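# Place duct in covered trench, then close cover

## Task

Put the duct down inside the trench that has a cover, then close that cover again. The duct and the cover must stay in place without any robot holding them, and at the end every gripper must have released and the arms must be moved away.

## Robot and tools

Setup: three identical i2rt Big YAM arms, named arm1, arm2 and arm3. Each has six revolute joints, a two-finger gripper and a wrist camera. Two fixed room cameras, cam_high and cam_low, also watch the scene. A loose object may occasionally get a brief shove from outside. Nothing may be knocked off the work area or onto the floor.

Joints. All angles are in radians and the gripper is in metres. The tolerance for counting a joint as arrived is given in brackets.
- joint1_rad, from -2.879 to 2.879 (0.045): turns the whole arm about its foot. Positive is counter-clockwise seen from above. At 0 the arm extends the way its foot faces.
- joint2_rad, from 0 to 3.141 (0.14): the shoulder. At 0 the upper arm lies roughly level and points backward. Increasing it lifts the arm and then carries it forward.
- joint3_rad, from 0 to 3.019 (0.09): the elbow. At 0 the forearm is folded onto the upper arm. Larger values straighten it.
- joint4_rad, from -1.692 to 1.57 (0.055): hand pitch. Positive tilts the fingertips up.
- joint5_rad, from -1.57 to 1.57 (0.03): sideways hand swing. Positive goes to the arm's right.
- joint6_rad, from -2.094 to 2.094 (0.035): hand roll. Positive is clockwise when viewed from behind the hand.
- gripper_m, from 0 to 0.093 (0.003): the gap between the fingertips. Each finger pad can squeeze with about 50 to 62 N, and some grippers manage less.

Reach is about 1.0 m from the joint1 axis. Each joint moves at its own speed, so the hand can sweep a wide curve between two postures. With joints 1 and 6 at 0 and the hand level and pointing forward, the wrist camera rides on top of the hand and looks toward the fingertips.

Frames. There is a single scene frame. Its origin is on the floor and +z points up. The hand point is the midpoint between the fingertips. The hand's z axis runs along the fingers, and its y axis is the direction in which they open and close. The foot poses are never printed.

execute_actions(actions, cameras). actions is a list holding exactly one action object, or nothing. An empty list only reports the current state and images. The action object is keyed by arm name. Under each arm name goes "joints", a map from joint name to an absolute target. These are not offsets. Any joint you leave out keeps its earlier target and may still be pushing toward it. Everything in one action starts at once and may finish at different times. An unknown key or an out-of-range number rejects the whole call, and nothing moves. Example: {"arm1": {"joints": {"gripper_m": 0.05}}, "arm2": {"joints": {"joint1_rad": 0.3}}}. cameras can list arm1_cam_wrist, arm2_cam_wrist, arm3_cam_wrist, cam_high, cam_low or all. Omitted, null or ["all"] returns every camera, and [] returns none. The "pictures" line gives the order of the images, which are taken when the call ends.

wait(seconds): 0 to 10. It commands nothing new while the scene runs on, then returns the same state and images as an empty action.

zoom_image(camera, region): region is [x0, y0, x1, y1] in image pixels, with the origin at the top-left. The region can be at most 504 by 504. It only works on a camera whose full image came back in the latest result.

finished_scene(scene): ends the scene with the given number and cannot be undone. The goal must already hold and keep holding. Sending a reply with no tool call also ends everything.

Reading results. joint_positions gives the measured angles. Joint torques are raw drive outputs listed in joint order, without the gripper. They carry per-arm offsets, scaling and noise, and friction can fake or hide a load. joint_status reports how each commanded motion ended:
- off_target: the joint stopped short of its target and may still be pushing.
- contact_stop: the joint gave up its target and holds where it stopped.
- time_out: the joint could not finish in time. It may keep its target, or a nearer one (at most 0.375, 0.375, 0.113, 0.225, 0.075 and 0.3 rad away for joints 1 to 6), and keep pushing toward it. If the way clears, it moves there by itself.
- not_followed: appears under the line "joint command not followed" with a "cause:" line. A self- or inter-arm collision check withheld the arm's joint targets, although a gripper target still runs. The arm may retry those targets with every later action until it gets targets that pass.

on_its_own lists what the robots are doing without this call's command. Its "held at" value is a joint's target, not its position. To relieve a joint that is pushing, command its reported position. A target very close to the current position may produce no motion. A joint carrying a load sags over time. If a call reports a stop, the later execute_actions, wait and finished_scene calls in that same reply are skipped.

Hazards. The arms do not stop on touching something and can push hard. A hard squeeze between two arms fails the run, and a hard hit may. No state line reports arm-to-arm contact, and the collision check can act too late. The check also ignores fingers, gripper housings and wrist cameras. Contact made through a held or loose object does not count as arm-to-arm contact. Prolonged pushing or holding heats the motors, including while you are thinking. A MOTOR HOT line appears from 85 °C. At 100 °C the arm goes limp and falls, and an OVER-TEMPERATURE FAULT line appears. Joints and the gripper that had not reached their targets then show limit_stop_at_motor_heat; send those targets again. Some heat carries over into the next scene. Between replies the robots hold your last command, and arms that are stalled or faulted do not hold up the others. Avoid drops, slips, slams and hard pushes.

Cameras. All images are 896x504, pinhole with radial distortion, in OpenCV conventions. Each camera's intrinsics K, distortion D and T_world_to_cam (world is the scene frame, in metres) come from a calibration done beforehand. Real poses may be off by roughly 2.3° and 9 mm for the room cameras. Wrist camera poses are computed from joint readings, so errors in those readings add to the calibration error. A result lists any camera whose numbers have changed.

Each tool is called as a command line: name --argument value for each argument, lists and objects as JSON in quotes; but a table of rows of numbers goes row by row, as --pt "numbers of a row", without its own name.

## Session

execute_actions --actions '[]'

Scene clock: 0.00 s.
Joint torques (N m, as the arm reports them, + toward a larger angle): no reading
arm1.joint_positions: joint1_rad=+0.171 joint2_rad=+0.614 joint3_rad=+1.404 joint4_rad=-1.185 joint5_rad=-0.257 joint6_rad=+0.352 gripper_m=+0.095
arm1.joint_status: not commanded
arm1.hand: x=-0.0884 y=-0.3919 z=+1.4216 quat_wxyz=(-0.190, +0.583, -0.588, -0.528) (m; scene frame)
arm2.joint_positions: joint1_rad=-0.142 joint2_rad=+0.574 joint3_rad=+1.437 joint4_rad=-1.293 joint5_rad=+0.226 joint6_rad=-0.391 gripper_m=+0.094
arm2.joint_status: not commanded
arm2.hand: x=-0.4669 y=-0.2385 z=+1.3489 quat_wxyz=(-0.507, +0.640, -0.546, -0.189) (m; scene frame)
arm3.joint_positions: joint1_rad=-0.126 joint2_rad=+0.507 joint3_rad=+1.382 joint4_rad=-1.415 joint5_rad=+0.046 joint6_rad=+0.077 gripper_m=+0.094
arm3.joint_status: not commanded
arm3.hand: x=+0.5574 y=-0.2672 z=+1.3242 quat_wxyz=(-0.376, +0.527, -0.696, -0.310) (m; scene frame)
pictures: arm1_cam_wrist, arm2_cam_wrist, arm3_cam_wrist, cam_high, cam_low
camera_calibration (this result's frames):
arm1_cam_wrist: T_world_to_cam=[[0.881919, 0.232101, -0.410304, 0.750315], [0.0157581, -0.884419, -0.466427, 0.321521], [-0.471138, 0.404885, -0.783643, 1.35555], [0, 0, 0, 1]] pos_world=[-0.0281303, -0.438633, 1.52009]
arm2_cam_wrist: T_world_to_cam=[[0.898065, -0.0959812, 0.429263, -0.180743], [0.0960982, -0.909515, -0.404411, 0.380898], [0.429237, 0.404439, -0.80758, 1.51164], [0, 0, 0, 1]] pos_world=[-0.523137, -0.282282, 1.4524]
arm3_cam_wrist: T_world_to_cam=[[0.969041, -0.244944, -0.0310111, -0.563617], [-0.237799, -0.892149, -0.384086, 0.40724], [0.0664129, 0.37957, -0.922776, 1.40939], [0, 0, 0, 1]] pos_world=[0.549408, -0.309698, 1.43949]
Images, in order (width x height): arm1_cam_wrist 896x504, arm2_cam_wrist 896x504, arm3_cam_wrist 896x504, cam_high 896x504, cam_low 896x504.

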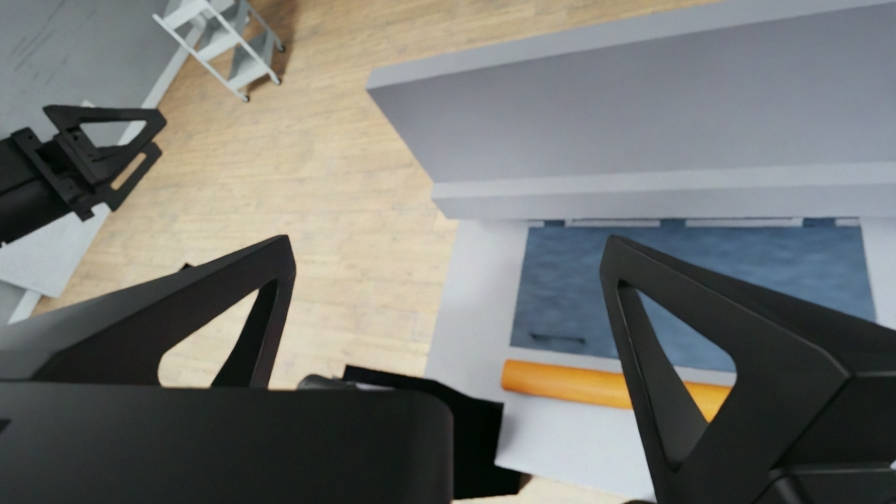

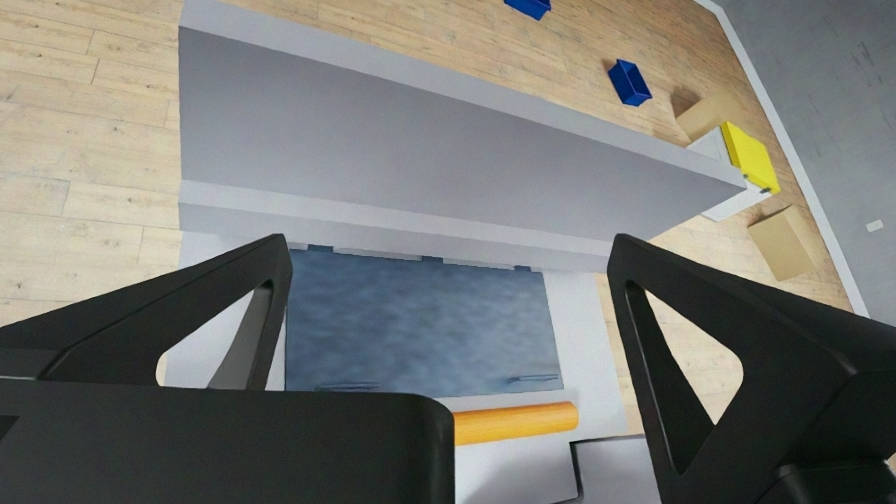

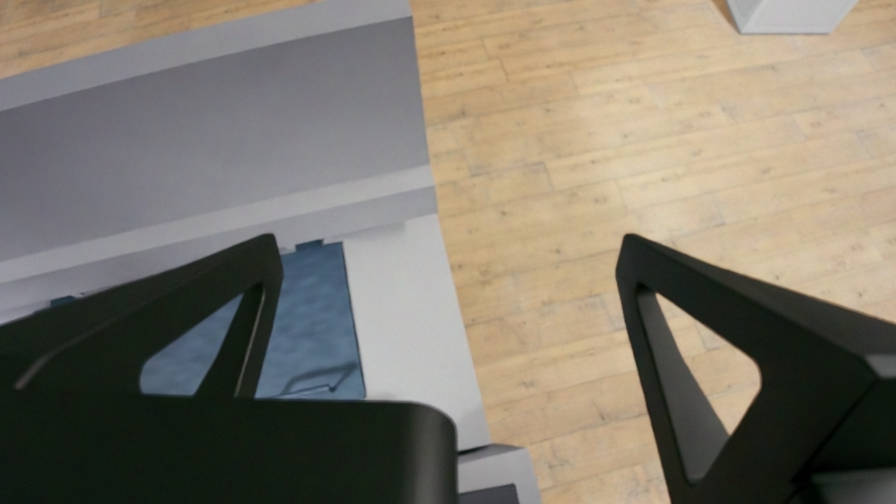

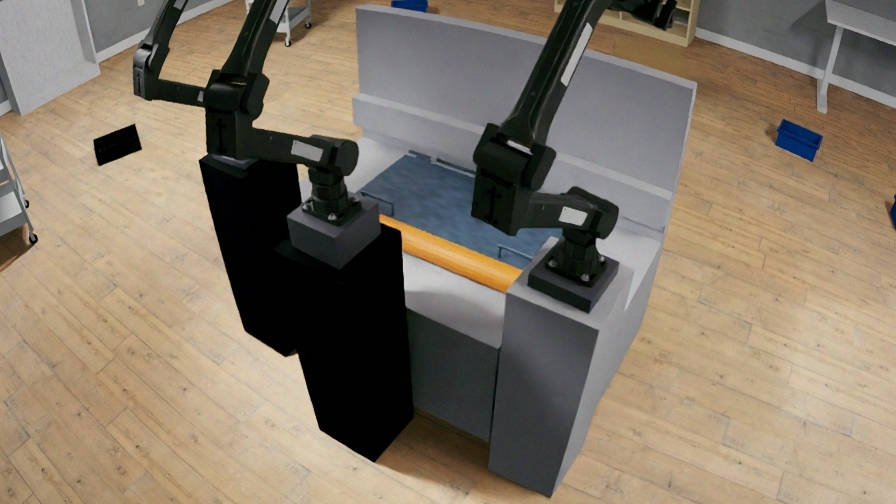

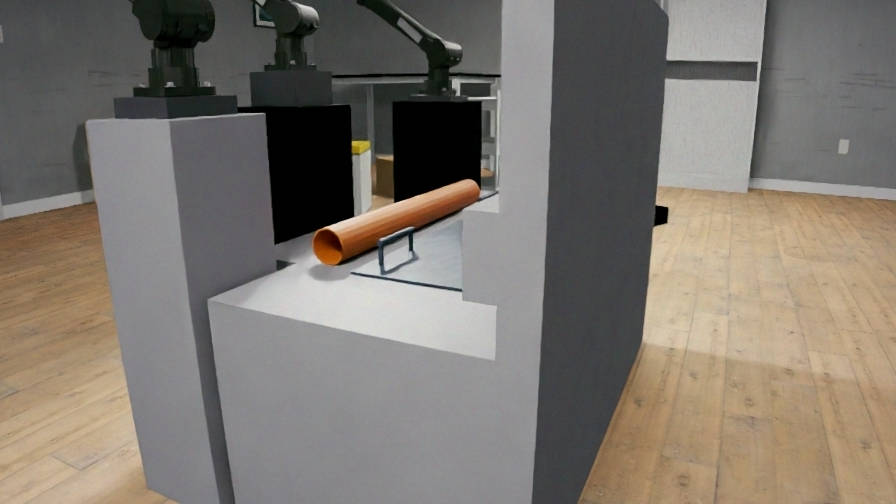

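execute_actions --actions '[{"arm1":{"joints":{"joint1_rad":0.07,"joint2_rad":1.9,"joint3_rad":0.6,"joint4_rad":-0.27,"joint5_rad":0,"joint6_rad":-1.52}},"arm2":{"joints":{"joint1_rad":-0.76,"joint2_rad":2.26,"joint3_rad":0.91,"joint4_rad":-0.2,"joint5_rad":0,"joint6_rad":0.875,"gripper_m":0.06}},"arm3":{"joints":{"joint1_rad":0.757,"joint2_rad":2.278,"joint3_rad":0.927,"joint4_rad":-0.195,"joint5_rad":0,"joint6_rad":-0.85,"gripper_m":0.06}}}]' --cameras '["arm1_cam_wrist","arm2_cam_wrist","arm3_cam_wrist"]'

Scene clock: 2.87 s.
Joint torques (N m, as the arm reports them, + toward a larger angle): arm1=[ -0.4  -10.79   3.27   1.16   0.04   0.01] | arm2=[ -1.27 -12.81   2.66   1.49   0.05   0.09] | arm3=[  0.67 -16.89   1.9    0.48  -0.11   0.02]
arm1.joint_positions: joint1_rad=+0.073 joint2_rad=+1.889 joint3_rad=+0.598 joint4_rad=-0.285 joint5_rad=-0.003 joint6_rad=-1.508 gripper_m=+0.095
arm1.joint_status: all done
arm1.hand: x=-0.0183 y=-0.3107 z=+0.6959 quat_wxyz=(-0.001, +1.000, +0.001, +0.004) (m; scene frame)
arm2.joint_positions: joint1_rad=-0.766 joint2_rad=+2.255 joint3_rad=+0.907 joint4_rad=-0.216 joint5_rad=+0.001 joint6_rad=+0.867 gripper_m=+0.060
arm2.joint_status: all done
arm2.hand: x=-0.2542 y=-0.1527 z=+0.5300 quat_wxyz=(-0.007, -0.007, -1.000, +0.004) (m; scene frame)
arm3.joint_positions: joint1_rad=+0.759 joint2_rad=+2.282 joint3_rad=+0.925 joint4_rad=-0.205 joint5_rad=+0.001 joint6_rad=-0.841 gripper_m=+0.060
arm3.joint_status: all done
arm3.hand: x=+0.2585 y=-0.1470 z=+0.5345 quat_wxyz=(+0.004, +1.000, -0.010, +0.000) (m; scene frame)
pictures: arm1_cam_wrist, arm2_cam_wrist, arm3_cam_wrist
camera_calibration (this result's frames):
arm1_cam_wrist: T_world_to_cam=[[0.0106731, 0.999941, -0.00207088, 0.310373], [0.810606, -0.00743954, 0.585545, -0.391308], [0.585495, -0.00792826, -0.810637, 0.696862], [0, 0, 0, 1]] pos_world=[-0.094125, -0.307741, 0.794673]
arm2_cam_wrist: T_world_to_cam=[[-0.0211449, -0.999715, -0.0110968, -0.150305], [-0.822543, 0.0110862, 0.568594, -0.501306], [-0.568309, 0.0211504, -0.822543, 0.420083], [0, 0, 0, 1]] pos_world=[-0.176787, -0.15359, 0.628908]
arm3_cam_wrist: T_world_to_cam=[[0.0134879, 0.999846, -0.0112412, 0.150411], [0.811808, -0.00438644, 0.583908, -0.518121], [0.583769, -0.0170014, -0.811742, 0.40342], [0, 0, 0, 1]] pos_world=[0.183082, -0.145802, 0.631699]
Images, in order (width x height): arm1_cam_wrist 896x504, arm2_cam_wrist 896x504, arm3_cam_wrist 896x504.

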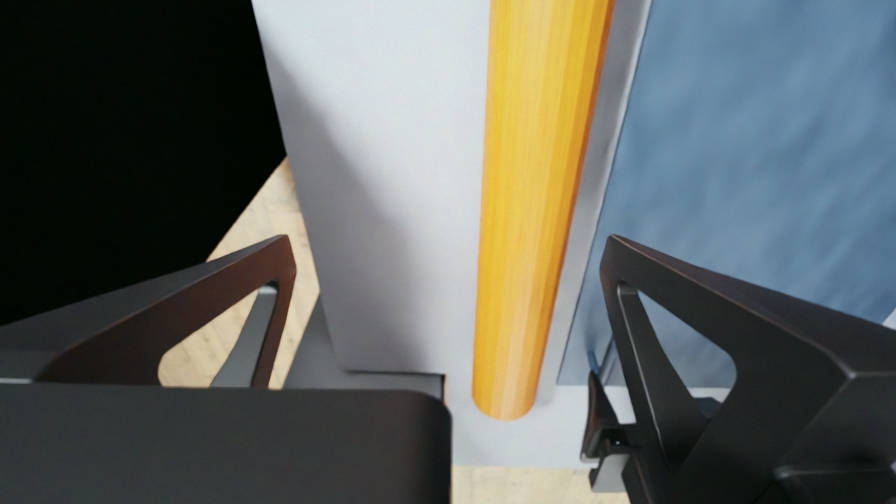

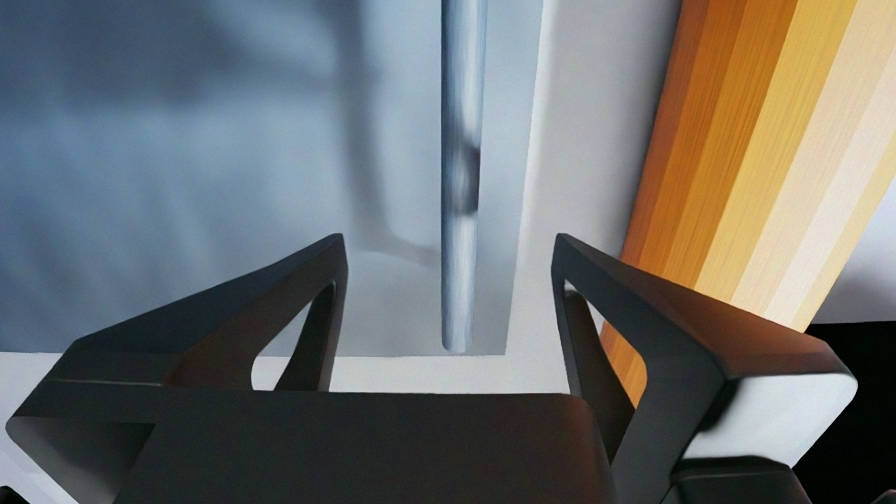

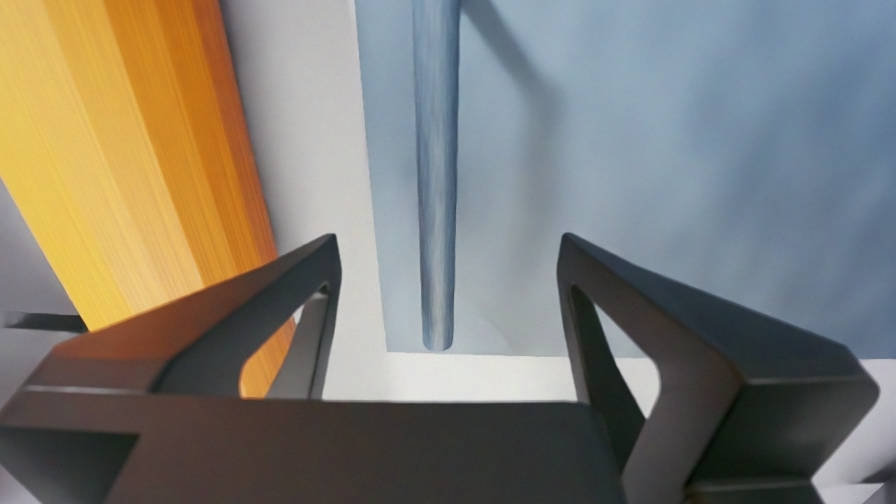

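execute_actions --actions '[{"arm1":{"joints":{"joint2_rad":2.405,"joint3_rad":0.89,"joint4_rad":-0.05}},"arm2":{"joints":{"joint2_rad":2.42,"joint3_rad":0.962,"joint4_rad":-0.105}},"arm3":{"joints":{"joint2_rad":2.445,"joint3_rad":0.997,"joint4_rad":-0.11}}}]' --cameras '["arm1_cam_wrist","arm2_cam_wrist","arm3_cam_wrist"]'

Scene clock: 4.47 s.
Joint torques (N m, as the arm reports them, + toward a larger angle): arm1=[ -0.43 -16.12   1.18   0.76   0.04  -0.03] | arm2=[ -1.24 -13.06   1.57   1.24   0.04   0.09] | arm3=[  0.57 -17.4    1.3    0.35   0.01   0.02]
arm1.joint_positions: joint1_rad=+0.073 joint2_rad=+2.407 joint3_rad=+0.888 joint4_rad=-0.056 joint5_rad=-0.003 joint6_rad=-1.510 gripper_m=+0.095
arm1.joint_status: all done
arm1.hand: x=-0.0204 y=-0.2520 z=+0.5469 quat_wxyz=(-0.001, +1.000, +0.002, +0.004) (m; scene frame)
arm2.joint_positions: joint1_rad=-0.766 joint2_rad=+2.416 joint3_rad=+0.959 joint4_rad=-0.117 joint5_rad=+0.001 joint6_rad=+0.867 gripper_m=+0.060
arm2.joint_status: all done
arm2.hand: x=-0.2583 y=-0.1588 z=+0.4731 quat_wxyz=(-0.004, -0.008, -1.000, +0.008) (m; scene frame)
arm3.joint_positions: joint1_rad=+0.759 joint2_rad=+2.453 joint3_rad=+0.993 joint4_rad=-0.118 joint5_rad=-0.002 joint6_rad=-0.842 gripper_m=+0.060
arm3.joint_status: all done
arm3.hand: x=+0.2620 y=-0.1528 z=+0.4739 quat_wxyz=(+0.011, +1.000, -0.010, +0.004) (m; scene frame)
pictures: arm1_cam_wrist, arm2_cam_wrist, arm3_cam_wrist
camera_calibration (this result's frames):
arm1_cam_wrist: T_world_to_cam=[[0.00913377, 0.999958, -0.000943299, 0.250751], [0.810659, -0.00685237, 0.585479, -0.301805], [0.585448, -0.00611232, -0.810687, 0.57824], [0, 0, 0, 1]] pos_world=[-0.0961589, -0.249274, 0.645709]
arm2_cam_wrist: T_world_to_cam=[[-0.0221073, -0.999749, -0.0035035, -0.160901], [-0.818805, 0.0160951, 0.573846, -0.473034], [-0.573646, 0.0155549, -0.818956, 0.36715], [0, 0, 0, 1]] pos_world=[-0.180265, -0.158958, 0.571564]
arm3_cam_wrist: T_world_to_cam=[[0.0124304, 0.999597, -0.0255304, 0.162478], [0.807217, 0.00503689, 0.590233, -0.485951], [0.590124, -0.0279455, -0.806829, 0.346435], [0, 0, 0, 1]] pos_world=[0.185808, -0.150284, 0.570487]
Images, in order (width x height): arm1_cam_wrist 896x504, arm2_cam_wrist 896x504, arm3_cam_wrist 896x504.

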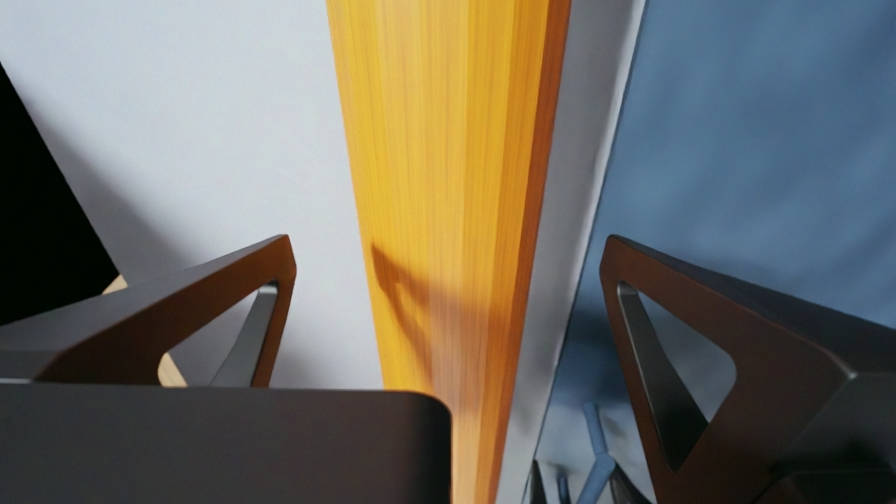

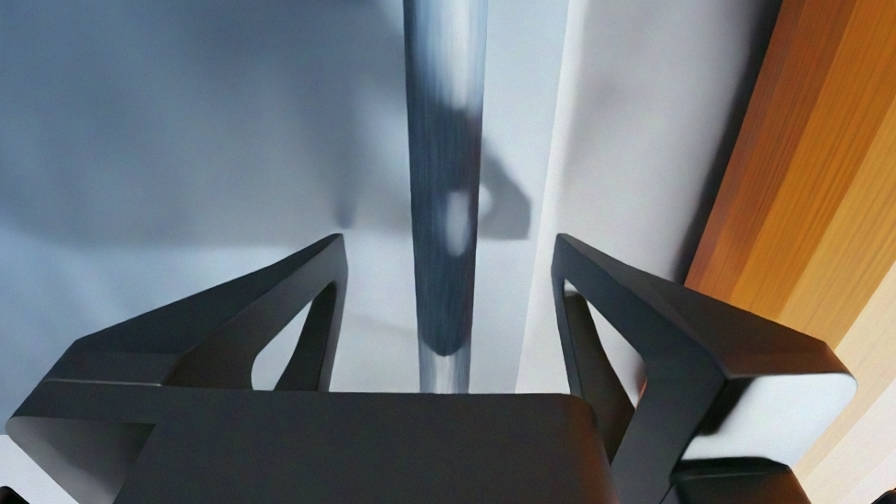

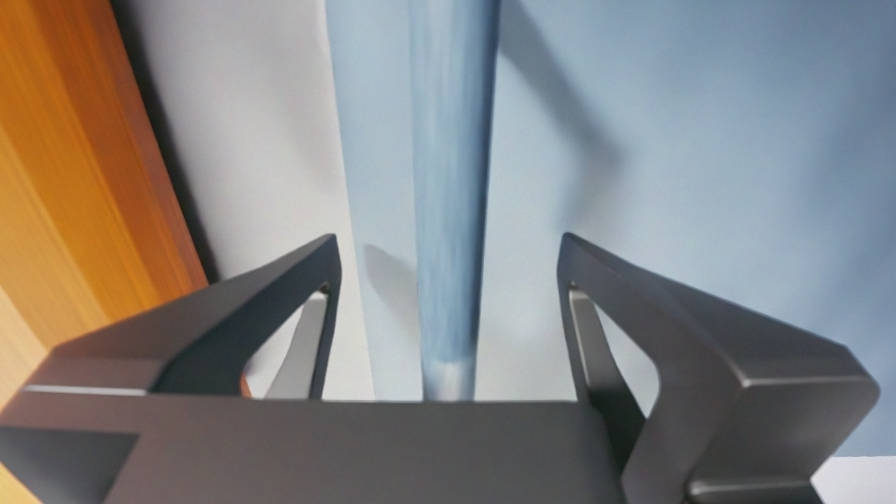

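execute_actions --actions '[{"arm1":{"joints":{"joint2_rad":2.525,"joint3_rad":0.94,"joint4_rad":0.018}},"arm2":{"joints":{"gripper_m":0.0}},"arm3":{"joints":{"gripper_m":0.0}}}]' --cameras '[]'

execute_actions --actions '[{"arm1":{"joints":{"joint2_rad":2.632,"joint3_rad":1.012,"joint4_rad":0.045}},"arm2":{"joints":{"joint1_rad":-0.73,"joint2_rad":2.14,"joint3_rad":0.935,"joint4_rad":-0.32,"joint6_rad":0.906}},"arm3":{"joints":{"joint1_rad":0.727,"joint2_rad":2.18,"joint3_rad":0.958,"joint4_rad":-0.305,"joint6_rad":-0.875}}}]' --cameras '["arm1_cam_wrist","cam_low"]'

Scene clock: 5.63 s.
Joint torques (N m, as the arm reports them, + toward a larger angle): arm1=[ -0.44 -15.53   0.36   1.17   0.05  -0.03] | arm2=[ -1.26 -13.14   1.53   1.17   0.17   0.04] | arm3=[  0.68 -17.61   1.31   0.37   0.01  -0.01]
arm1.joint_positions: joint1_rad=+0.073 joint2_rad=+2.511 joint3_rad=+0.940 joint4_rad=+0.004 joint5_rad=-0.003 joint6_rad=-1.510 gripper_m=+0.095
arm1.joint_status: all done
arm1.hand: x=-0.0201 y=-0.2502 z=+0.5114 quat_wxyz=(-0.005, +1.000, +0.002, +0.004) (m; scene frame)
arm2.joint_positions: joint1_rad=-0.766 joint2_rad=+2.416 joint3_rad=+0.959 joint4_rad=-0.115 joint5_rad=-0.002 joint6_rad=+0.872 gripper_m=+0.008
arm2.joint_status: gripper_m off_target (ended at +0.008, target +0.000)
arm2.hand: x=-0.2582 y=-0.1576 z=+0.4732 quat_wxyz=(-0.003, -0.010, -1.000, +0.006) (m; scene frame)
arm3.joint_positions: joint1_rad=+0.759 joint2_rad=+2.453 joint3_rad=+0.993 joint4_rad=-0.118 joint5_rad=-0.002 joint6_rad=-0.838 gripper_m=+0.008
arm3.joint_status: gripper_m off_target (ended at +0.008, target +0.000)
arm3.hand: x=+0.2620 y=-0.1527 z=+0.4739 quat_wxyz=(+0.011, +1.000, -0.011, +0.003) (m; scene frame)
pictures: none
No camera images: the call's "cameras" was empty. Leave "cameras" out to get every camera's image.

Scene clock: 6.70 s.
Joint torques (N m, as the arm reports them, + toward a larger angle): arm1=[ -0.43 -15.58   0.25   1.09   0.04  -0.02] | arm2=[ -1.67 -17.23   3.93   0.39  -0.08   0.01] | arm3=[  0.62 -21.85   2.77   0.11  -0.05   0.03]
arm1.joint_positions: joint1_rad=+0.073 joint2_rad=+2.622 joint3_rad=+1.007 joint4_rad=+0.032 joint5_rad=-0.003 joint6_rad=-1.510 gripper_m=+0.095
arm1.joint_status: all done
arm1.hand: x=-0.0194 y=-0.2541 z=+0.4722 quat_wxyz=(+0.003, +1.000, +0.002, +0.005) (m; scene frame)
arm2.joint_positions: joint1_rad=-0.732 joint2_rad=+2.192 joint3_rad=+0.925 joint4_rad=-0.312 joint5_rad=+0.004 joint6_rad=+0.905 gripper_m=+0.008
arm2.joint_status: all done
arm2.hand: x=-0.2577 y=-0.1360 z=+0.5560 quat_wxyz=(-0.004, -0.010, -1.000, +0.010) (m; scene frame)
arm3.joint_positions: joint1_rad=+0.728 joint2_rad=+2.233 joint3_rad=+0.951 joint4_rad=-0.305 joint5_rad=-0.001 joint6_rad=-0.866 gripper_m=+0.008
arm3.joint_status: all done
arm3.hand: x=+0.2619 y=-0.1316 z=+0.5556 quat_wxyz=(+0.014, +1.000, -0.013, +0.007) (m; scene frame)
pictures: arm1_cam_wrist, cam_low
camera_calibration (this result's frames):
arm1_cam_wrist: T_world_to_cam=[[0.00923538, 0.999914, -0.00931223, 0.256791], [0.810341, -0.00202744, 0.585955, -0.257934], [0.585886, -0.0129576, -0.81029, 0.515173], [0, 0, 0, 1]] pos_world=[-0.09519, -0.250616, 0.570969]
Images, in order (width x height): arm1_cam_wrist 896x504, cam_low 896x504.

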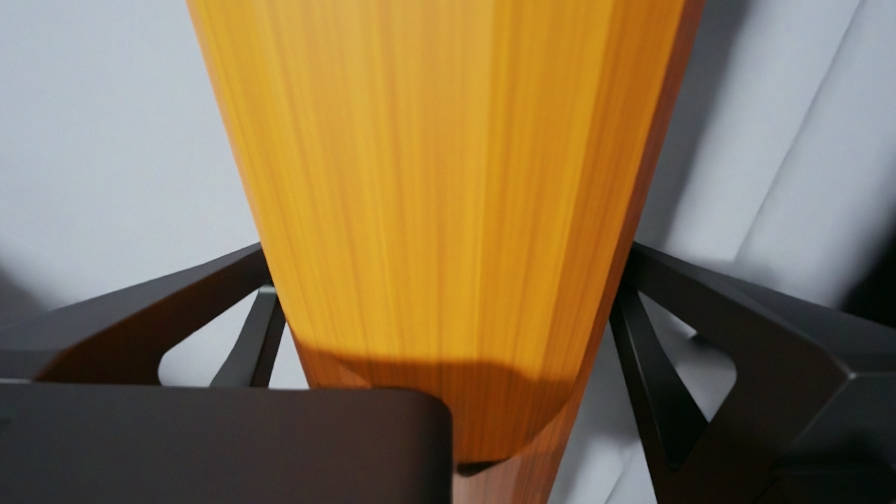

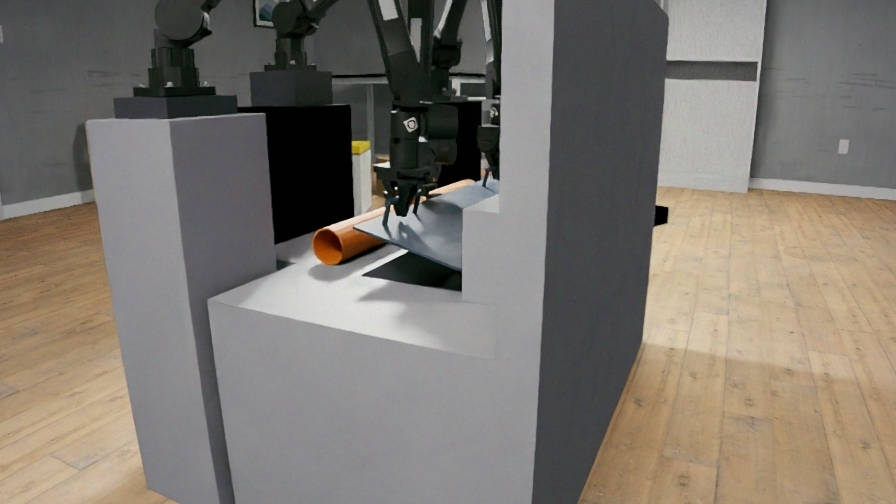

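execute_actions --actions '[{"arm1":{"joints":{"gripper_m":0.05}},"arm2":{"joints":{"joint1_rad":-0.645,"joint2_rad":1.945,"joint3_rad":1.06,"joint4_rad":-0.61,"joint6_rad":0.99}},"arm3":{"joints":{"joint1_rad":0.643,"joint2_rad":1.98,"joint3_rad":1.075,"joint4_rad":-0.59,"joint6_rad":-0.96}}}]' --cameras '[]'

execute_actions --actions '[{"arm1":{"joints":{"joint2_rad":2.465,"joint3_rad":0.80,"joint4_rad":0.485}},"arm2":{"joints":{"joint1_rad":-0.52,"joint2_rad":1.93,"joint3_rad":1.44,"joint4_rad":-0.98,"joint6_rad":1.12}},"arm3":{"joints":{"joint1_rad":0.52,"joint2_rad":1.955,"joint3_rad":1.45,"joint4_rad":-0.96,"joint6_rad":-1.085}}}]' --cameras '[]'

execute_actions --actions '[{"arm1":{"joints":{"joint1_rad":0.025,"joint2_rad":2.635,"joint3_rad":1.03,"joint4_rad":0.695,"joint6_rad":-1.565}}}]' --cameras '["cam_high","cam_low"]'

Scene clock: 8.23 s.
Joint torques (N m, as the arm reports them, + toward a larger angle): arm1=[ -0.4  -15.71   0.3    1.05   0.04  -0.01] | arm2=[ -0.88 -17.04   9.56  -0.12  -0.45   0.08] | arm3=[  0.3  -22.16   7.51  -0.39   0.29  -0.04]
arm1.joint_positions: joint1_rad=+0.073 joint2_rad=+2.622 joint3_rad=+1.007 joint4_rad=+0.032 joint5_rad=-0.002 joint6_rad=-1.511 gripper_m=+0.074
arm1.joint_status: gripper_m off_target (ended at +0.074, target +0.050)
arm1.hand: x=-0.0193 y=-0.2539 z=+0.4722 quat_wxyz=(+0.003, +1.000, +0.002, +0.005) (m; scene frame)
arm2.joint_positions: joint1_rad=-0.654 joint2_rad=+1.991 joint3_rad=+1.013 joint4_rad=-0.590 joint5_rad=+0.015 joint6_rad=+0.983 gripper_m=+0.008
arm2.joint_status: all done
arm2.hand: x=-0.2581 y=-0.0814 z=+0.6526 quat_wxyz=(-0.012, -0.010, -1.000, +0.009) (m; scene frame)
arm3.joint_positions: joint1_rad=+0.649 joint2_rad=+2.032 joint3_rad=+1.029 joint4_rad=-0.576 joint5_rad=-0.010 joint6_rad=-0.945 gripper_m=+0.008
arm3.joint_status: all done
arm3.hand: x=+0.2628 y=-0.0772 z=+0.6513 quat_wxyz=(+0.013, +1.000, -0.013, +0.000) (m; scene frame)
pictures: none
No camera images: the call's "cameras" was empty. Leave "cameras" out to get every camera's image.

Scene clock: 9.43 s.
Joint torques (N m, as the arm reports them, + toward a larger angle): arm1=[ -0.43 -20.24  -0.56   2.1    0.04   0.02] | arm2=[  0.89 -20.53  14.96   0.27  -0.71   0.24] | arm3=[ -0.92 -27.05  11.97   0.29   0.46  -0.14]
arm1.joint_positions: joint1_rad=+0.073 joint2_rad=+2.518 joint3_rad=+0.800 joint4_rad=+0.458 joint5_rad=-0.002 joint6_rad=-1.511 gripper_m=+0.074
arm1.joint_status: all done
arm1.hand: x=-0.0214 y=-0.2308 z=+0.5248 quat_wxyz=(-0.157, +0.988, +0.004, -0.005) (m; scene frame)
arm2.joint_positions: joint1_rad=-0.544 joint2_rad=+1.990 joint3_rad=+1.358 joint4_rad=-0.975 joint5_rad=+0.022 joint6_rad=+1.097 gripper_m=+0.008
arm2.joint_status: all done
arm2.hand: x=-0.2596 y=+0.0200 z=+0.7426 quat_wxyz=(-0.006, -0.011, -1.000, +0.027) (m; scene frame)
arm3.joint_positions: joint1_rad=+0.538 joint2_rad=+2.025 joint3_rad=+1.369 joint4_rad=-0.966 joint5_rad=-0.015 joint6_rad=-1.059 gripper_m=+0.008
arm3.joint_status: all done
arm3.hand: x=+0.2653 y=+0.0247 z=+0.7408 quat_wxyz=(+0.033, +0.999, -0.012, +0.008) (m; scene frame)
pictures: none
No camera images: the call's "cameras" was empty. Leave "cameras" out to get every camera's image.

Scene clock: 10.37 s.
Joint torques (N m, as the arm reports them, + toward a larger angle): arm1=[  0.05 -18.87   1.02   3.01   0.03  -0.01] | arm2=[  0.39 -20.56  14.83   0.4   -0.72   0.24] | arm3=[ -0.62 -26.97  11.91   0.21   0.47  -0.13]
arm1.joint_positions: joint1_rad=+0.023 joint2_rad=+2.651 joint3_rad=+1.028 joint4_rad=+0.658 joint5_rad=-0.002 joint6_rad=-1.552 gripper_m=+0.074
arm1.joint_status: all done
arm1.hand: x=-0.0037 y=-0.1096 z=+0.5069 quat_wxyz=(-0.302, +0.953, +0.000, -0.001) (m; scene frame)
arm2.joint_positions: joint1_rad=-0.544 joint2_rad=+1.990 joint3_rad=+1.358 joint4_rad=-0.975 joint5_rad=+0.022 joint6_rad=+1.097 gripper_m=+0.008
arm2.joint_status: not commanded
arm2.hand: x=-0.2596 y=+0.0200 z=+0.7426 quat_wxyz=(-0.006, -0.011, -1.000, +0.027) (m; scene frame)
arm3.joint_positions: joint1_rad=+0.538 joint2_rad=+2.025 joint3_rad=+1.369 joint4_rad=-0.966 joint5_rad=-0.015 joint6_rad=-1.059 gripper_m=+0.008
arm3.joint_status: not commanded
arm3.hand: x=+0.2653 y=+0.0247 z=+0.7408 quat_wxyz=(+0.033, +0.999, -0.012, +0.008) (m; scene frame)
pictures: cam_high, cam_low
Images, in order (width x height): cam_high 896x504, cam_low 896x504.

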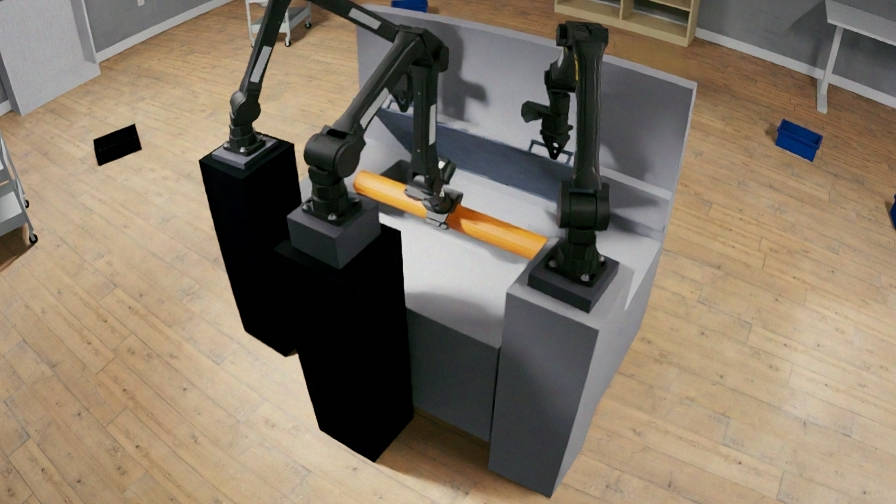

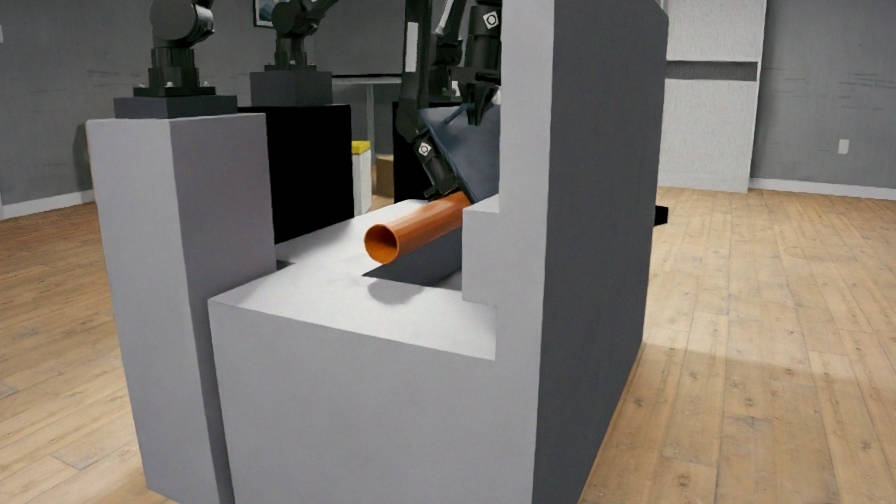

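execute_actions --actions '[{"arm1":{"joints":{"joint2_rad":2.785,"joint3_rad":1.288,"joint4_rad":0.59}}}]' --cameras '["cam_high","cam_low"]'

Scene clock: 11.57 s.
Joint torques (N m, as the arm reports them, + toward a larger angle): arm1=[ -0.1  -21.62   3.     1.82   0.01   0.  ] | arm2=[  0.43 -20.45  14.8    0.4   -0.72   0.25] | arm3=[ -0.49 -26.82  11.91   0.23   0.47  -0.14]
arm1.joint_positions: joint1_rad=+0.023 joint2_rad=+2.807 joint3_rad=+1.275 joint4_rad=+0.584 joint5_rad=-0.002 joint6_rad=-1.552 gripper_m=+0.074
arm1.joint_status: all done
arm1.hand: x=-0.0039 y=-0.0575 z=+0.4508 quat_wxyz=(-0.309, +0.951, +0.001, -0.001) (m; scene frame)
arm2.joint_positions: joint1_rad=-0.544 joint2_rad=+1.990 joint3_rad=+1.358 joint4_rad=-0.975 joint5_rad=+0.022 joint6_rad=+1.097 gripper_m=+0.008
arm2.joint_status: not commanded
arm2.hand: x=-0.2596 y=+0.0200 z=+0.7426 quat_wxyz=(-0.006, -0.011, -1.000, +0.027) (m; scene frame)
arm3.joint_positions: joint1_rad=+0.538 joint2_rad=+2.025 joint3_rad=+1.369 joint4_rad=-0.966 joint5_rad=-0.015 joint6_rad=-1.059 gripper_m=+0.008
arm3.joint_status: not commanded
arm3.hand: x=+0.2653 y=+0.0247 z=+0.7408 quat_wxyz=(+0.033, +0.999, -0.012, +0.008) (m; scene frame)
pictures: cam_high, cam_low
Images, in order (width x height): cam_high 896x504, cam_low 896x504.

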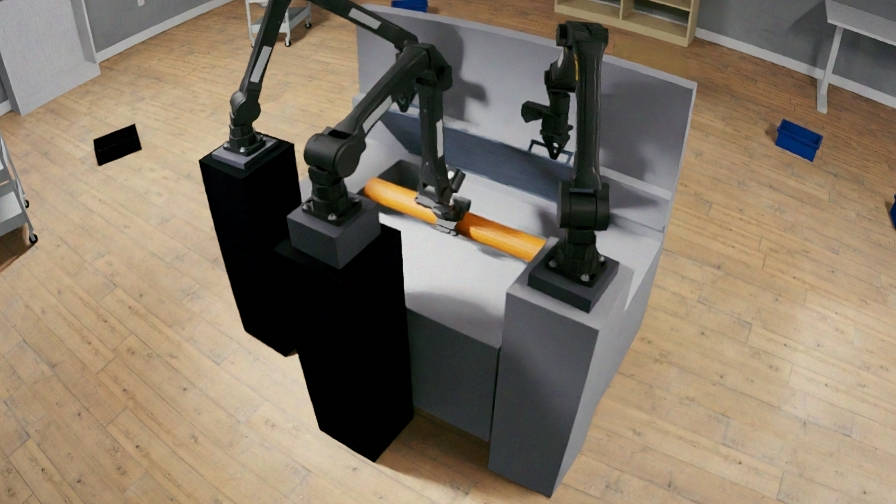

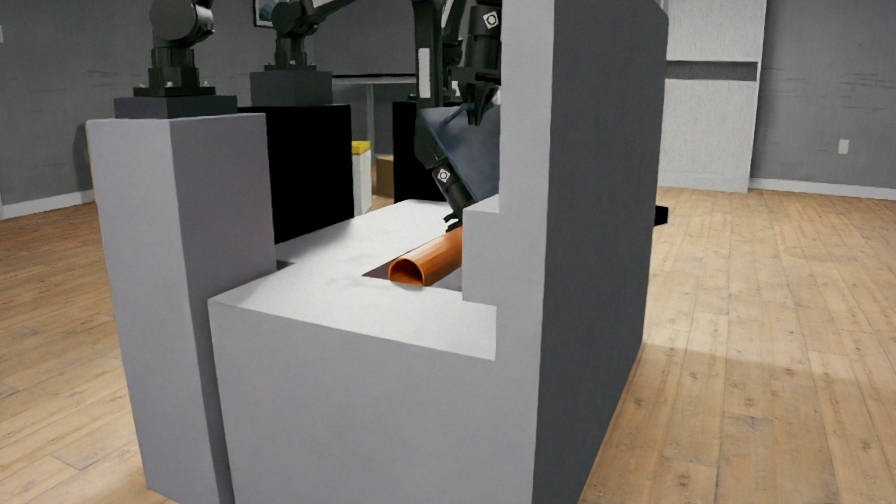

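Inside. Lowering to the floor.

execute_actions --actions '[{"arm1":{"joints":{"joint2_rad":2.965,"joint3_rad":1.555,"joint4_rad":0.505}}}]' --cameras '[]'

Scene clock: 12.77 s.
Joint torques (N m, as the arm reports them, + toward a larger angle): arm1=[ -0.08 -23.15   4.81   1.82   0.04   0.01] | arm2=[  0.49 -20.58  14.82   0.36  -0.72   0.24] | arm3=[ -0.54 -26.85  11.92   0.2    0.47  -0.13]
arm1.joint_positions: joint1_rad=+0.023 joint2_rad=+2.993 joint3_rad=+1.530 joint4_rad=+0.500 joint5_rad=-0.002 joint6_rad=-1.553 gripper_m=+0.074
arm1.joint_status: all done
arm1.hand: x=-0.0035 y=-0.0295 z=+0.3794 quat_wxyz=(-0.302, +0.953, +0.001, +0.000) (m; scene frame)
arm2.joint_positions: joint1_rad=-0.544 joint2_rad=+1.990 joint3_rad=+1.358 joint4_rad=-0.975 joint5_rad=+0.022 joint6_rad=+1.097 gripper_m=+0.008
arm2.joint_status: not commanded
arm2.hand: x=-0.2596 y=+0.0200 z=+0.7426 quat_wxyz=(-0.006, -0.011, -1.000, +0.027) (m; scene frame)
arm3.joint_positions: joint1_rad=+0.538 joint2_rad=+2.025 joint3_rad=+1.369 joint4_rad=-0.966 joint5_rad=-0.015 joint6_rad=-1.059 gripper_m=+0.008
arm3.joint_status: not commanded
arm3.hand: x=+0.2653 y=+0.0247 z=+0.7408 quat_wxyz=(+0.033, +0.999, -0.012, +0.008) (m; scene frame)
pictures: none
No camera images: the call's "cameras" was empty. Leave "cameras" out to get every camera's image.

execute_actions --actions '[{"arm1":{"joints":{"joint2_rad":3.015,"joint3_rad":1.545,"gripper_m":0.093}}}]' --cameras '[]'

execute_actions --actions '[{"arm1":{"joints":{"joint2_rad":2.87,"joint3_rad":1.38,"joint4_rad":0.57}}}]' --cameras '[]'

execute_actions --actions '[{"arm1":{"joints":{"joint2_rad":2.76,"joint3_rad":1.2,"joint4_rad":0.63}}}]' --cameras '["cam_high"]'

execute_actions --actions '[{"arm1":{"joints":{"joint2_rad":2.1,"joint3_rad":0.5,"joint4_rad":0.2}},"arm2":{"joints":{"joint1_rad":-0.59,"joint2_rad":1.94,"joint3_rad":1.24,"joint4_rad":-0.82,"joint6_rad":1.05}},"arm3":{"joints":{"joint1_rad":0.585,"joint2_rad":1.975,"joint3_rad":1.25,"joint4_rad":-0.80,"joint6_rad":-1.015}}}]' --cameras '["cam_high"]'

Scene clock: 13.50 s.
Joint torques (N m, as the arm reports them, + toward a larger angle): arm1=[ -0.1  -19.09   3.53   1.68   0.03   0.02] | arm2=[  0.44 -20.66  14.81   0.37  -0.72   0.24] | arm3=[ -0.45 -26.89  11.96   0.22   0.47  -0.13]
arm1.joint_positions: joint1_rad=+0.023 joint2_rad=+2.996 joint3_rad=+1.536 joint4_rad=+0.503 joint5_rad=-0.002 joint6_rad=-1.554 gripper_m=+0.093
arm1.joint_status: all done
arm1.hand: x=-0.0035 y=-0.0267 z=+0.3797 quat_wxyz=(-0.305, +0.952, +0.001, +0.000) (m; scene frame)
arm2.joint_positions: joint1_rad=-0.544 joint2_rad=+1.990 joint3_rad=+1.358 joint4_rad=-0.975 joint5_rad=+0.022 joint6_rad=+1.097 gripper_m=+0.008
arm2.joint_status: not commanded
arm2.hand: x=-0.2596 y=+0.0200 z=+0.7426 quat_wxyz=(-0.006, -0.011, -1.000, +0.027) (m; scene frame)
arm3.joint_positions: joint1_rad=+0.538 joint2_rad=+2.025 joint3_rad=+1.369 joint4_rad=-0.966 joint5_rad=-0.015 joint6_rad=-1.059 gripper_m=+0.008
arm3.joint_status: not commanded
arm3.hand: x=+0.2653 y=+0.0247 z=+0.7408 quat_wxyz=(+0.033, +0.999, -0.012, +0.008) (m; scene frame)
pictures: none
No camera images: the call's "cameras" was empty. Leave "cameras" out to get every camera's image.

Scene clock: 14.67 s.
Joint torques (N m, as the arm reports them, + toward a larger angle): arm1=[ -0.13 -21.85   1.83   2.36   0.03   0.03] | arm2=[  0.45 -20.52  14.79   0.41  -0.72   0.24] | arm3=[ -0.62 -26.79  11.95   0.17   0.48  -0.13]
arm1.joint_positions: joint1_rad=+0.023 joint2_rad=+2.889 joint3_rad=+1.382 joint4_rad=+0.552 joint5_rad=-0.002 joint6_rad=-1.555 gripper_m=+0.093
arm1.joint_status: all done
arm1.hand: x=-0.0037 y=-0.0454 z=+0.4192 quat_wxyz=(-0.306, +0.952, +0.002, +0.000) (m; scene frame)
arm2.joint_positions: joint1_rad=-0.544 joint2_rad=+1.990 joint3_rad=+1.358 joint4_rad=-0.975 joint5_rad=+0.022 joint6_rad=+1.097 gripper_m=+0.008
arm2.joint_status: not commanded
arm2.hand: x=-0.2596 y=+0.0200 z=+0.7426 quat_wxyz=(-0.006, -0.011, -1.000, +0.027) (m; scene frame)
arm3.joint_positions: joint1_rad=+0.538 joint2_rad=+2.025 joint3_rad=+1.369 joint4_rad=-0.966 joint5_rad=-0.015 joint6_rad=-1.059 gripper_m=+0.008
arm3.joint_status: not commanded
arm3.hand: x=+0.2653 y=+0.0247 z=+0.7408 quat_wxyz=(+0.033, +0.999, -0.012, +0.008) (m; scene frame)
pictures: none
No camera images: the call's "cameras" was empty. Leave "cameras" out to get every camera's image.

Scene clock: 15.57 s.
Joint torques (N m, as the arm reports them, + toward a larger angle): arm1=[ -0.14 -20.02   0.96   2.25   0.03   0.04] | arm2=[  0.59 -20.55  14.8    0.39  -0.71   0.23] | arm3=[ -0.52 -26.87  11.91   0.22   0.48  -0.14]
arm1.joint_positions: joint1_rad=+0.023 joint2_rad=+2.770 joint3_rad=+1.205 joint4_rad=+0.612 joint5_rad=-0.002 joint6_rad=-1.556 gripper_m=+0.093
arm1.joint_status: all done
arm1.hand: x=-0.0038 y=-0.0735 z=+0.4640 quat_wxyz=(-0.307, +0.952, +0.002, +0.000) (m; scene frame)
arm2.joint_positions: joint1_rad=-0.544 joint2_rad=+1.990 joint3_rad=+1.358 joint4_rad=-0.975 joint5_rad=+0.022 joint6_rad=+1.097 gripper_m=+0.008
arm2.joint_status: not commanded
arm2.hand: x=-0.2596 y=+0.0200 z=+0.7426 quat_wxyz=(-0.006, -0.011, -1.000, +0.027) (m; scene frame)
arm3.joint_positions: joint1_rad=+0.538 joint2_rad=+2.025 joint3_rad=+1.369 joint4_rad=-0.966 joint5_rad=-0.015 joint6_rad=-1.059 gripper_m=+0.008
arm3.joint_status: not commanded
arm3.hand: x=+0.2653 y=+0.0247 z=+0.7408 quat_wxyz=(+0.033, +0.999, -0.012, +0.008) (m; scene frame)
pictures: cam_high
Images, in order (width x height): cam_high 896x504.

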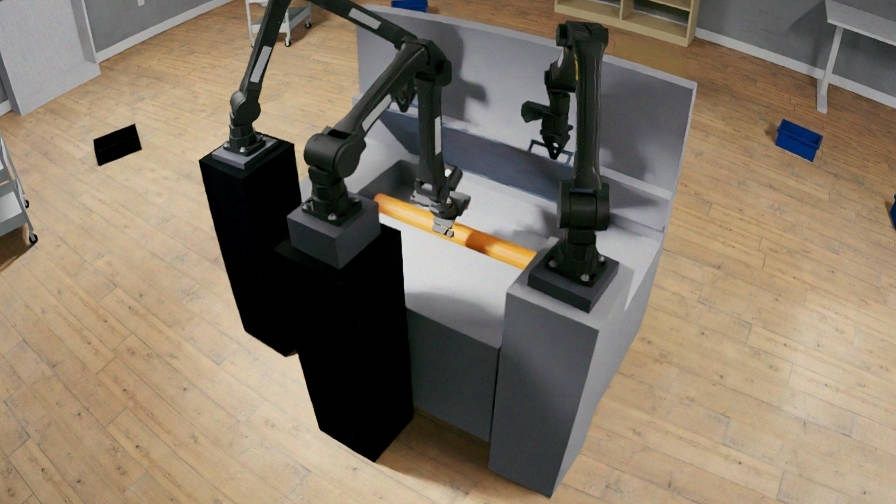

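Scene clock: 16.93 s.
Joint torques (N m, as the arm reports them, + toward a larger angle): arm1=[ -0.01 -13.99  -0.05   0.55   0.02   0.  ] | arm2=[ -0.97 -17.23  10.36   1.92  -0.35   0.07] | arm3=[  0.35 -21.8    8.16   1.21   0.29   0.03]
arm1.joint_positions: joint1_rad=+0.023 joint2_rad=+2.121 joint3_rad=+0.501 joint4_rad=+0.211 joint5_rad=-0.002 joint6_rad=-1.556 gripper_m=+0.093
arm1.joint_status: all done
arm1.hand: x=-0.0020 y=-0.3205 z=+0.6336 quat_wxyz=(-0.084, +0.996, +0.001, +0.003) (m; scene frame)
arm2.joint_positions: joint1_rad=-0.598 joint2_rad=+1.974 joint3_rad=+1.200 joint4_rad=-0.851 joint5_rad=+0.012 joint6_rad=+1.045 gripper_m=+0.008
arm2.joint_status: all done
arm2.hand: x=-0.2593 y=-0.0321 z=+0.7059 quat_wxyz=(+0.004, -0.012, -0.999, +0.032) (m; scene frame)
arm3.joint_positions: joint1_rad=+0.590 joint2_rad=+2.010 joint3_rad=+1.211 joint4_rad=-0.836 joint5_rad=-0.010 joint6_rad=-1.008 gripper_m=+0.008
arm3.joint_status: all done
arm3.hand: x=+0.2643 y=-0.0275 z=+0.7042 quat_wxyz=(+0.037, +0.999, -0.011, +0.014) (m; scene frame)
pictures: cam_high
Images, in order (width x height): cam_high 896x504.

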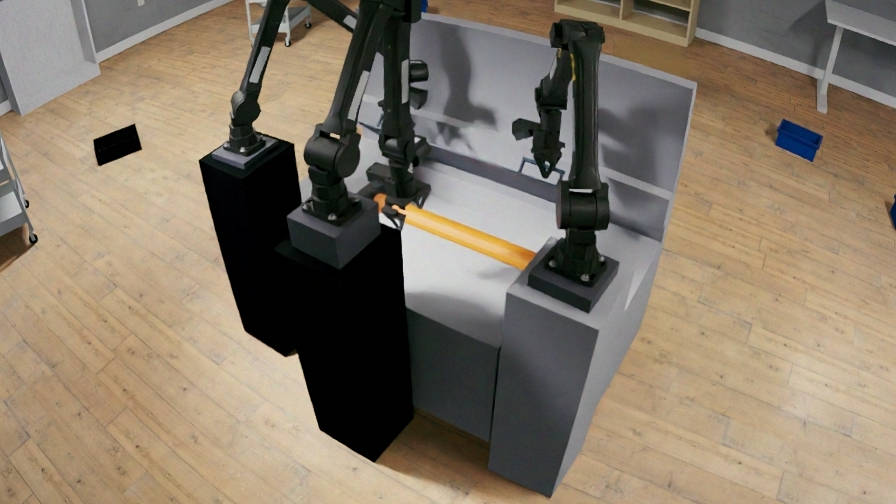

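execute_actions --actions '[{"arm2":{"joints":{"joint1_rad":-0.67,"joint2_rad":1.97,"joint3_rad":1.0,"joint4_rad":-0.53,"joint6_rad":0.965}},"arm3":{"joints":{"joint1_rad":0.665,"joint2_rad":2.005,"joint3_rad":1.015,"joint4_rad":-0.51,"joint6_rad":-0.93}}}]' --cameras '[]'

execute_actions --actions '[{"arm2":{"joints":{"joint1_rad":-0.735,"joint2_rad":2.18,"joint3_rad":0.93,"joint4_rad":-0.28,"joint6_rad":0.90}},"arm3":{"joints":{"joint1_rad":0.73,"joint2_rad":2.22,"joint3_rad":0.955,"joint4_rad":-0.27,"joint6_rad":-0.865}}}]' --cameras '[]'

execute_actions --actions '[{"arm2":{"joints":{"joint1_rad":-0.76,"joint2_rad":2.355,"joint3_rad":0.958,"joint4_rad":-0.125,"joint6_rad":0.872}},"arm3":{"joints":{"joint1_rad":0.758,"joint2_rad":2.39,"joint3_rad":0.99,"joint4_rad":-0.125,"joint6_rad":-0.842}}}]' --cameras '[]'

execute_actions --actions '[{"arm2":{"joints":{"joint2_rad":2.42,"joint4_rad":-0.11}},"arm3":{"joints":{"joint2_rad":2.45,"joint4_rad":-0.115}}}]' --cameras '["cam_low"]'

Scene clock: 18.10 s.
Joint torques (N m, as the arm reports them, + toward a larger angle): arm1=[ -0.04 -13.7    0.1    0.46   0.01   0.  ] | arm2=[ -1.54 -15.93   6.62   1.36   0.19  -0.01] | arm3=[  0.64 -20.6    5.09   0.57  -0.1    0.08]
arm1.joint_positions: joint1_rad=+0.023 joint2_rad=+2.121 joint3_rad=+0.501 joint4_rad=+0.211 joint5_rad=-0.002 joint6_rad=-1.556 gripper_m=+0.093
arm1.joint_status: not commanded
arm1.hand: x=-0.0020 y=-0.3205 z=+0.6336 quat_wxyz=(-0.084, +0.996, +0.001, +0.003) (m; scene frame)
arm2.joint_positions: joint1_rad=-0.673 joint2_rad=+2.005 joint3_rad=+0.984 joint4_rad=-0.545 joint5_rad=-0.003 joint6_rad=+0.966 gripper_m=+0.008
arm2.joint_status: all done
arm2.hand: x=-0.2586 y=-0.0918 z=+0.6409 quat_wxyz=(-0.005, -0.011, -1.000, +0.003) (m; scene frame)
arm3.joint_positions: joint1_rad=+0.667 joint2_rad=+2.045 joint3_rad=+1.000 joint4_rad=-0.524 joint5_rad=+0.000 joint6_rad=-0.928 gripper_m=+0.008
arm3.joint_status: all done
arm3.hand: x=+0.2622 y=-0.0872 z=+0.6396 quat_wxyz=(+0.006, +1.000, -0.013, +0.002) (m; scene frame)
pictures: none
No camera images: the call's "cameras" was empty. Leave "cameras" out to get every camera's image.

Scene clock: 19.07 s.
Joint torques (N m, as the arm reports them, + toward a larger angle): arm1=[ -0.02 -13.67   0.11   0.46   0.02   0.  ] | arm2=[ -1.16 -16.39   3.51   1.07  -0.01   0.02] | arm3=[  0.36 -21.66   2.54  -0.17   0.12   0.05]
arm1.joint_positions: joint1_rad=+0.023 joint2_rad=+2.121 joint3_rad=+0.501 joint4_rad=+0.211 joint5_rad=-0.002 joint6_rad=-1.556 gripper_m=+0.093
arm1.joint_status: not commanded
arm1.hand: x=-0.0020 y=-0.3205 z=+0.6336 quat_wxyz=(-0.084, +0.996, +0.001, +0.003) (m; scene frame)
arm2.joint_positions: joint1_rad=-0.741 joint2_rad=+2.220 joint3_rad=+0.923 joint4_rad=-0.289 joint5_rad=+0.002 joint6_rad=+0.900 gripper_m=+0.009
arm2.joint_status: all done
arm2.hand: x=-0.2589 y=-0.1427 z=+0.5446 quat_wxyz=(-0.001, -0.011, -1.000, +0.013) (m; scene frame)
arm3.joint_positions: joint1_rad=+0.736 joint2_rad=+2.270 joint3_rad=+0.949 joint4_rad=-0.262 joint5_rad=-0.006 joint6_rad=-0.859 gripper_m=+0.008
arm3.joint_status: all done
arm3.hand: x=+0.2614 y=-0.1377 z=+0.5411 quat_wxyz=(+0.014, +1.000, -0.013, +0.004) (m; scene frame)
pictures: none
No camera images: the call's "cameras" was empty. Leave "cameras" out to get every camera's image.

Scene clock: 20.03 s.
Joint torques (N m, as the arm reports them, + toward a larger angle): arm1=[ -0.03 -13.69   0.11   0.46   0.02   0.  ] | arm2=[ -1.37 -15.53   2.63   1.04   0.11  -0.03] | arm3=[  0.74 -21.37   1.7   -0.06   0.03   0.05]
arm1.joint_positions: joint1_rad=+0.023 joint2_rad=+2.121 joint3_rad=+0.501 joint4_rad=+0.211 joint5_rad=-0.002 joint6_rad=-1.556 gripper_m=+0.093
arm1.joint_status: not commanded
arm1.hand: x=-0.0020 y=-0.3205 z=+0.6336 quat_wxyz=(-0.084, +0.996, +0.001, +0.003) (m; scene frame)
arm2.joint_positions: joint1_rad=-0.763 joint2_rad=+2.383 joint3_rad=+0.944 joint4_rad=-0.131 joint5_rad=-0.001 joint6_rad=+0.877 gripper_m=+0.009
arm2.joint_status: all done
arm2.hand: x=-0.2586 y=-0.1565 z=+0.4845 quat_wxyz=(-0.005, -0.011, -1.000, +0.006) (m; scene frame)
arm3.joint_positions: joint1_rad=+0.758 joint2_rad=+2.432 joint3_rad=+0.981 joint4_rad=-0.121 joint5_rad=-0.003 joint6_rad=-0.836 gripper_m=+0.008
arm3.joint_status: all done
arm3.hand: x=+0.2616 y=-0.1517 z=+0.4813 quat_wxyz=(+0.009, +1.000, -0.013, +0.001) (m; scene frame)
pictures: none
No camera images: the call's "cameras" was empty. Leave "cameras" out to get every camera's image.

Scene clock: 20.67 s.
Joint torques (N m, as the arm reports them, + toward a larger angle): arm1=[ -0.03 -13.71   0.1    0.46   0.02   0.  ] | arm2=[ -1.5  -12.09   2.1    1.04   0.04  -0.03] | arm3=[  0.75 -16.87   1.2   -0.01   0.12   0.04]
arm1.joint_positions: joint1_rad=+0.023 joint2_rad=+2.121 joint3_rad=+0.501 joint4_rad=+0.211 joint5_rad=-0.002 joint6_rad=-1.556 gripper_m=+0.093
arm1.joint_status: not commanded
arm1.hand: x=-0.0020 y=-0.3205 z=+0.6336 quat_wxyz=(-0.084, +0.996, +0.001, +0.003) (m; scene frame)
arm2.joint_positions: joint1_rad=-0.763 joint2_rad=+2.403 joint3_rad=+0.949 joint4_rad=-0.117 joint5_rad=+0.001 joint6_rad=+0.876 gripper_m=+0.009
arm2.joint_status: all done
arm2.hand: x=-0.2594 y=-0.1582 z=+0.4774 quat_wxyz=(-0.005, -0.011, -1.000, +0.006) (m; scene frame)
arm3.joint_positions: joint1_rad=+0.759 joint2_rad=+2.450 joint3_rad=+0.987 joint4_rad=-0.110 joint5_rad=-0.006 joint6_rad=-0.836 gripper_m=+0.008
arm3.joint_status: all done
arm3.hand: x=+0.2619 y=-0.1532 z=+0.4745 quat_wxyz=(+0.010, +1.000, -0.013, +0.001) (m; scene frame)
pictures: cam_low
Images, in order (width x height): cam_low 896x504.

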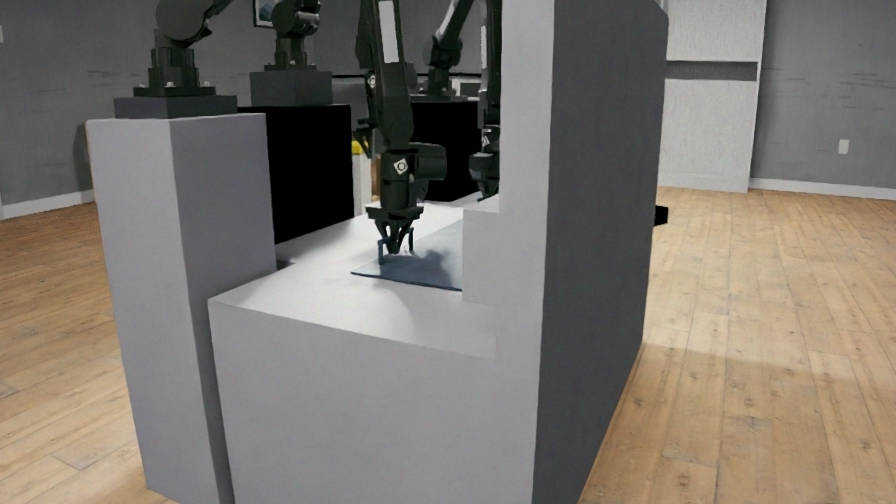

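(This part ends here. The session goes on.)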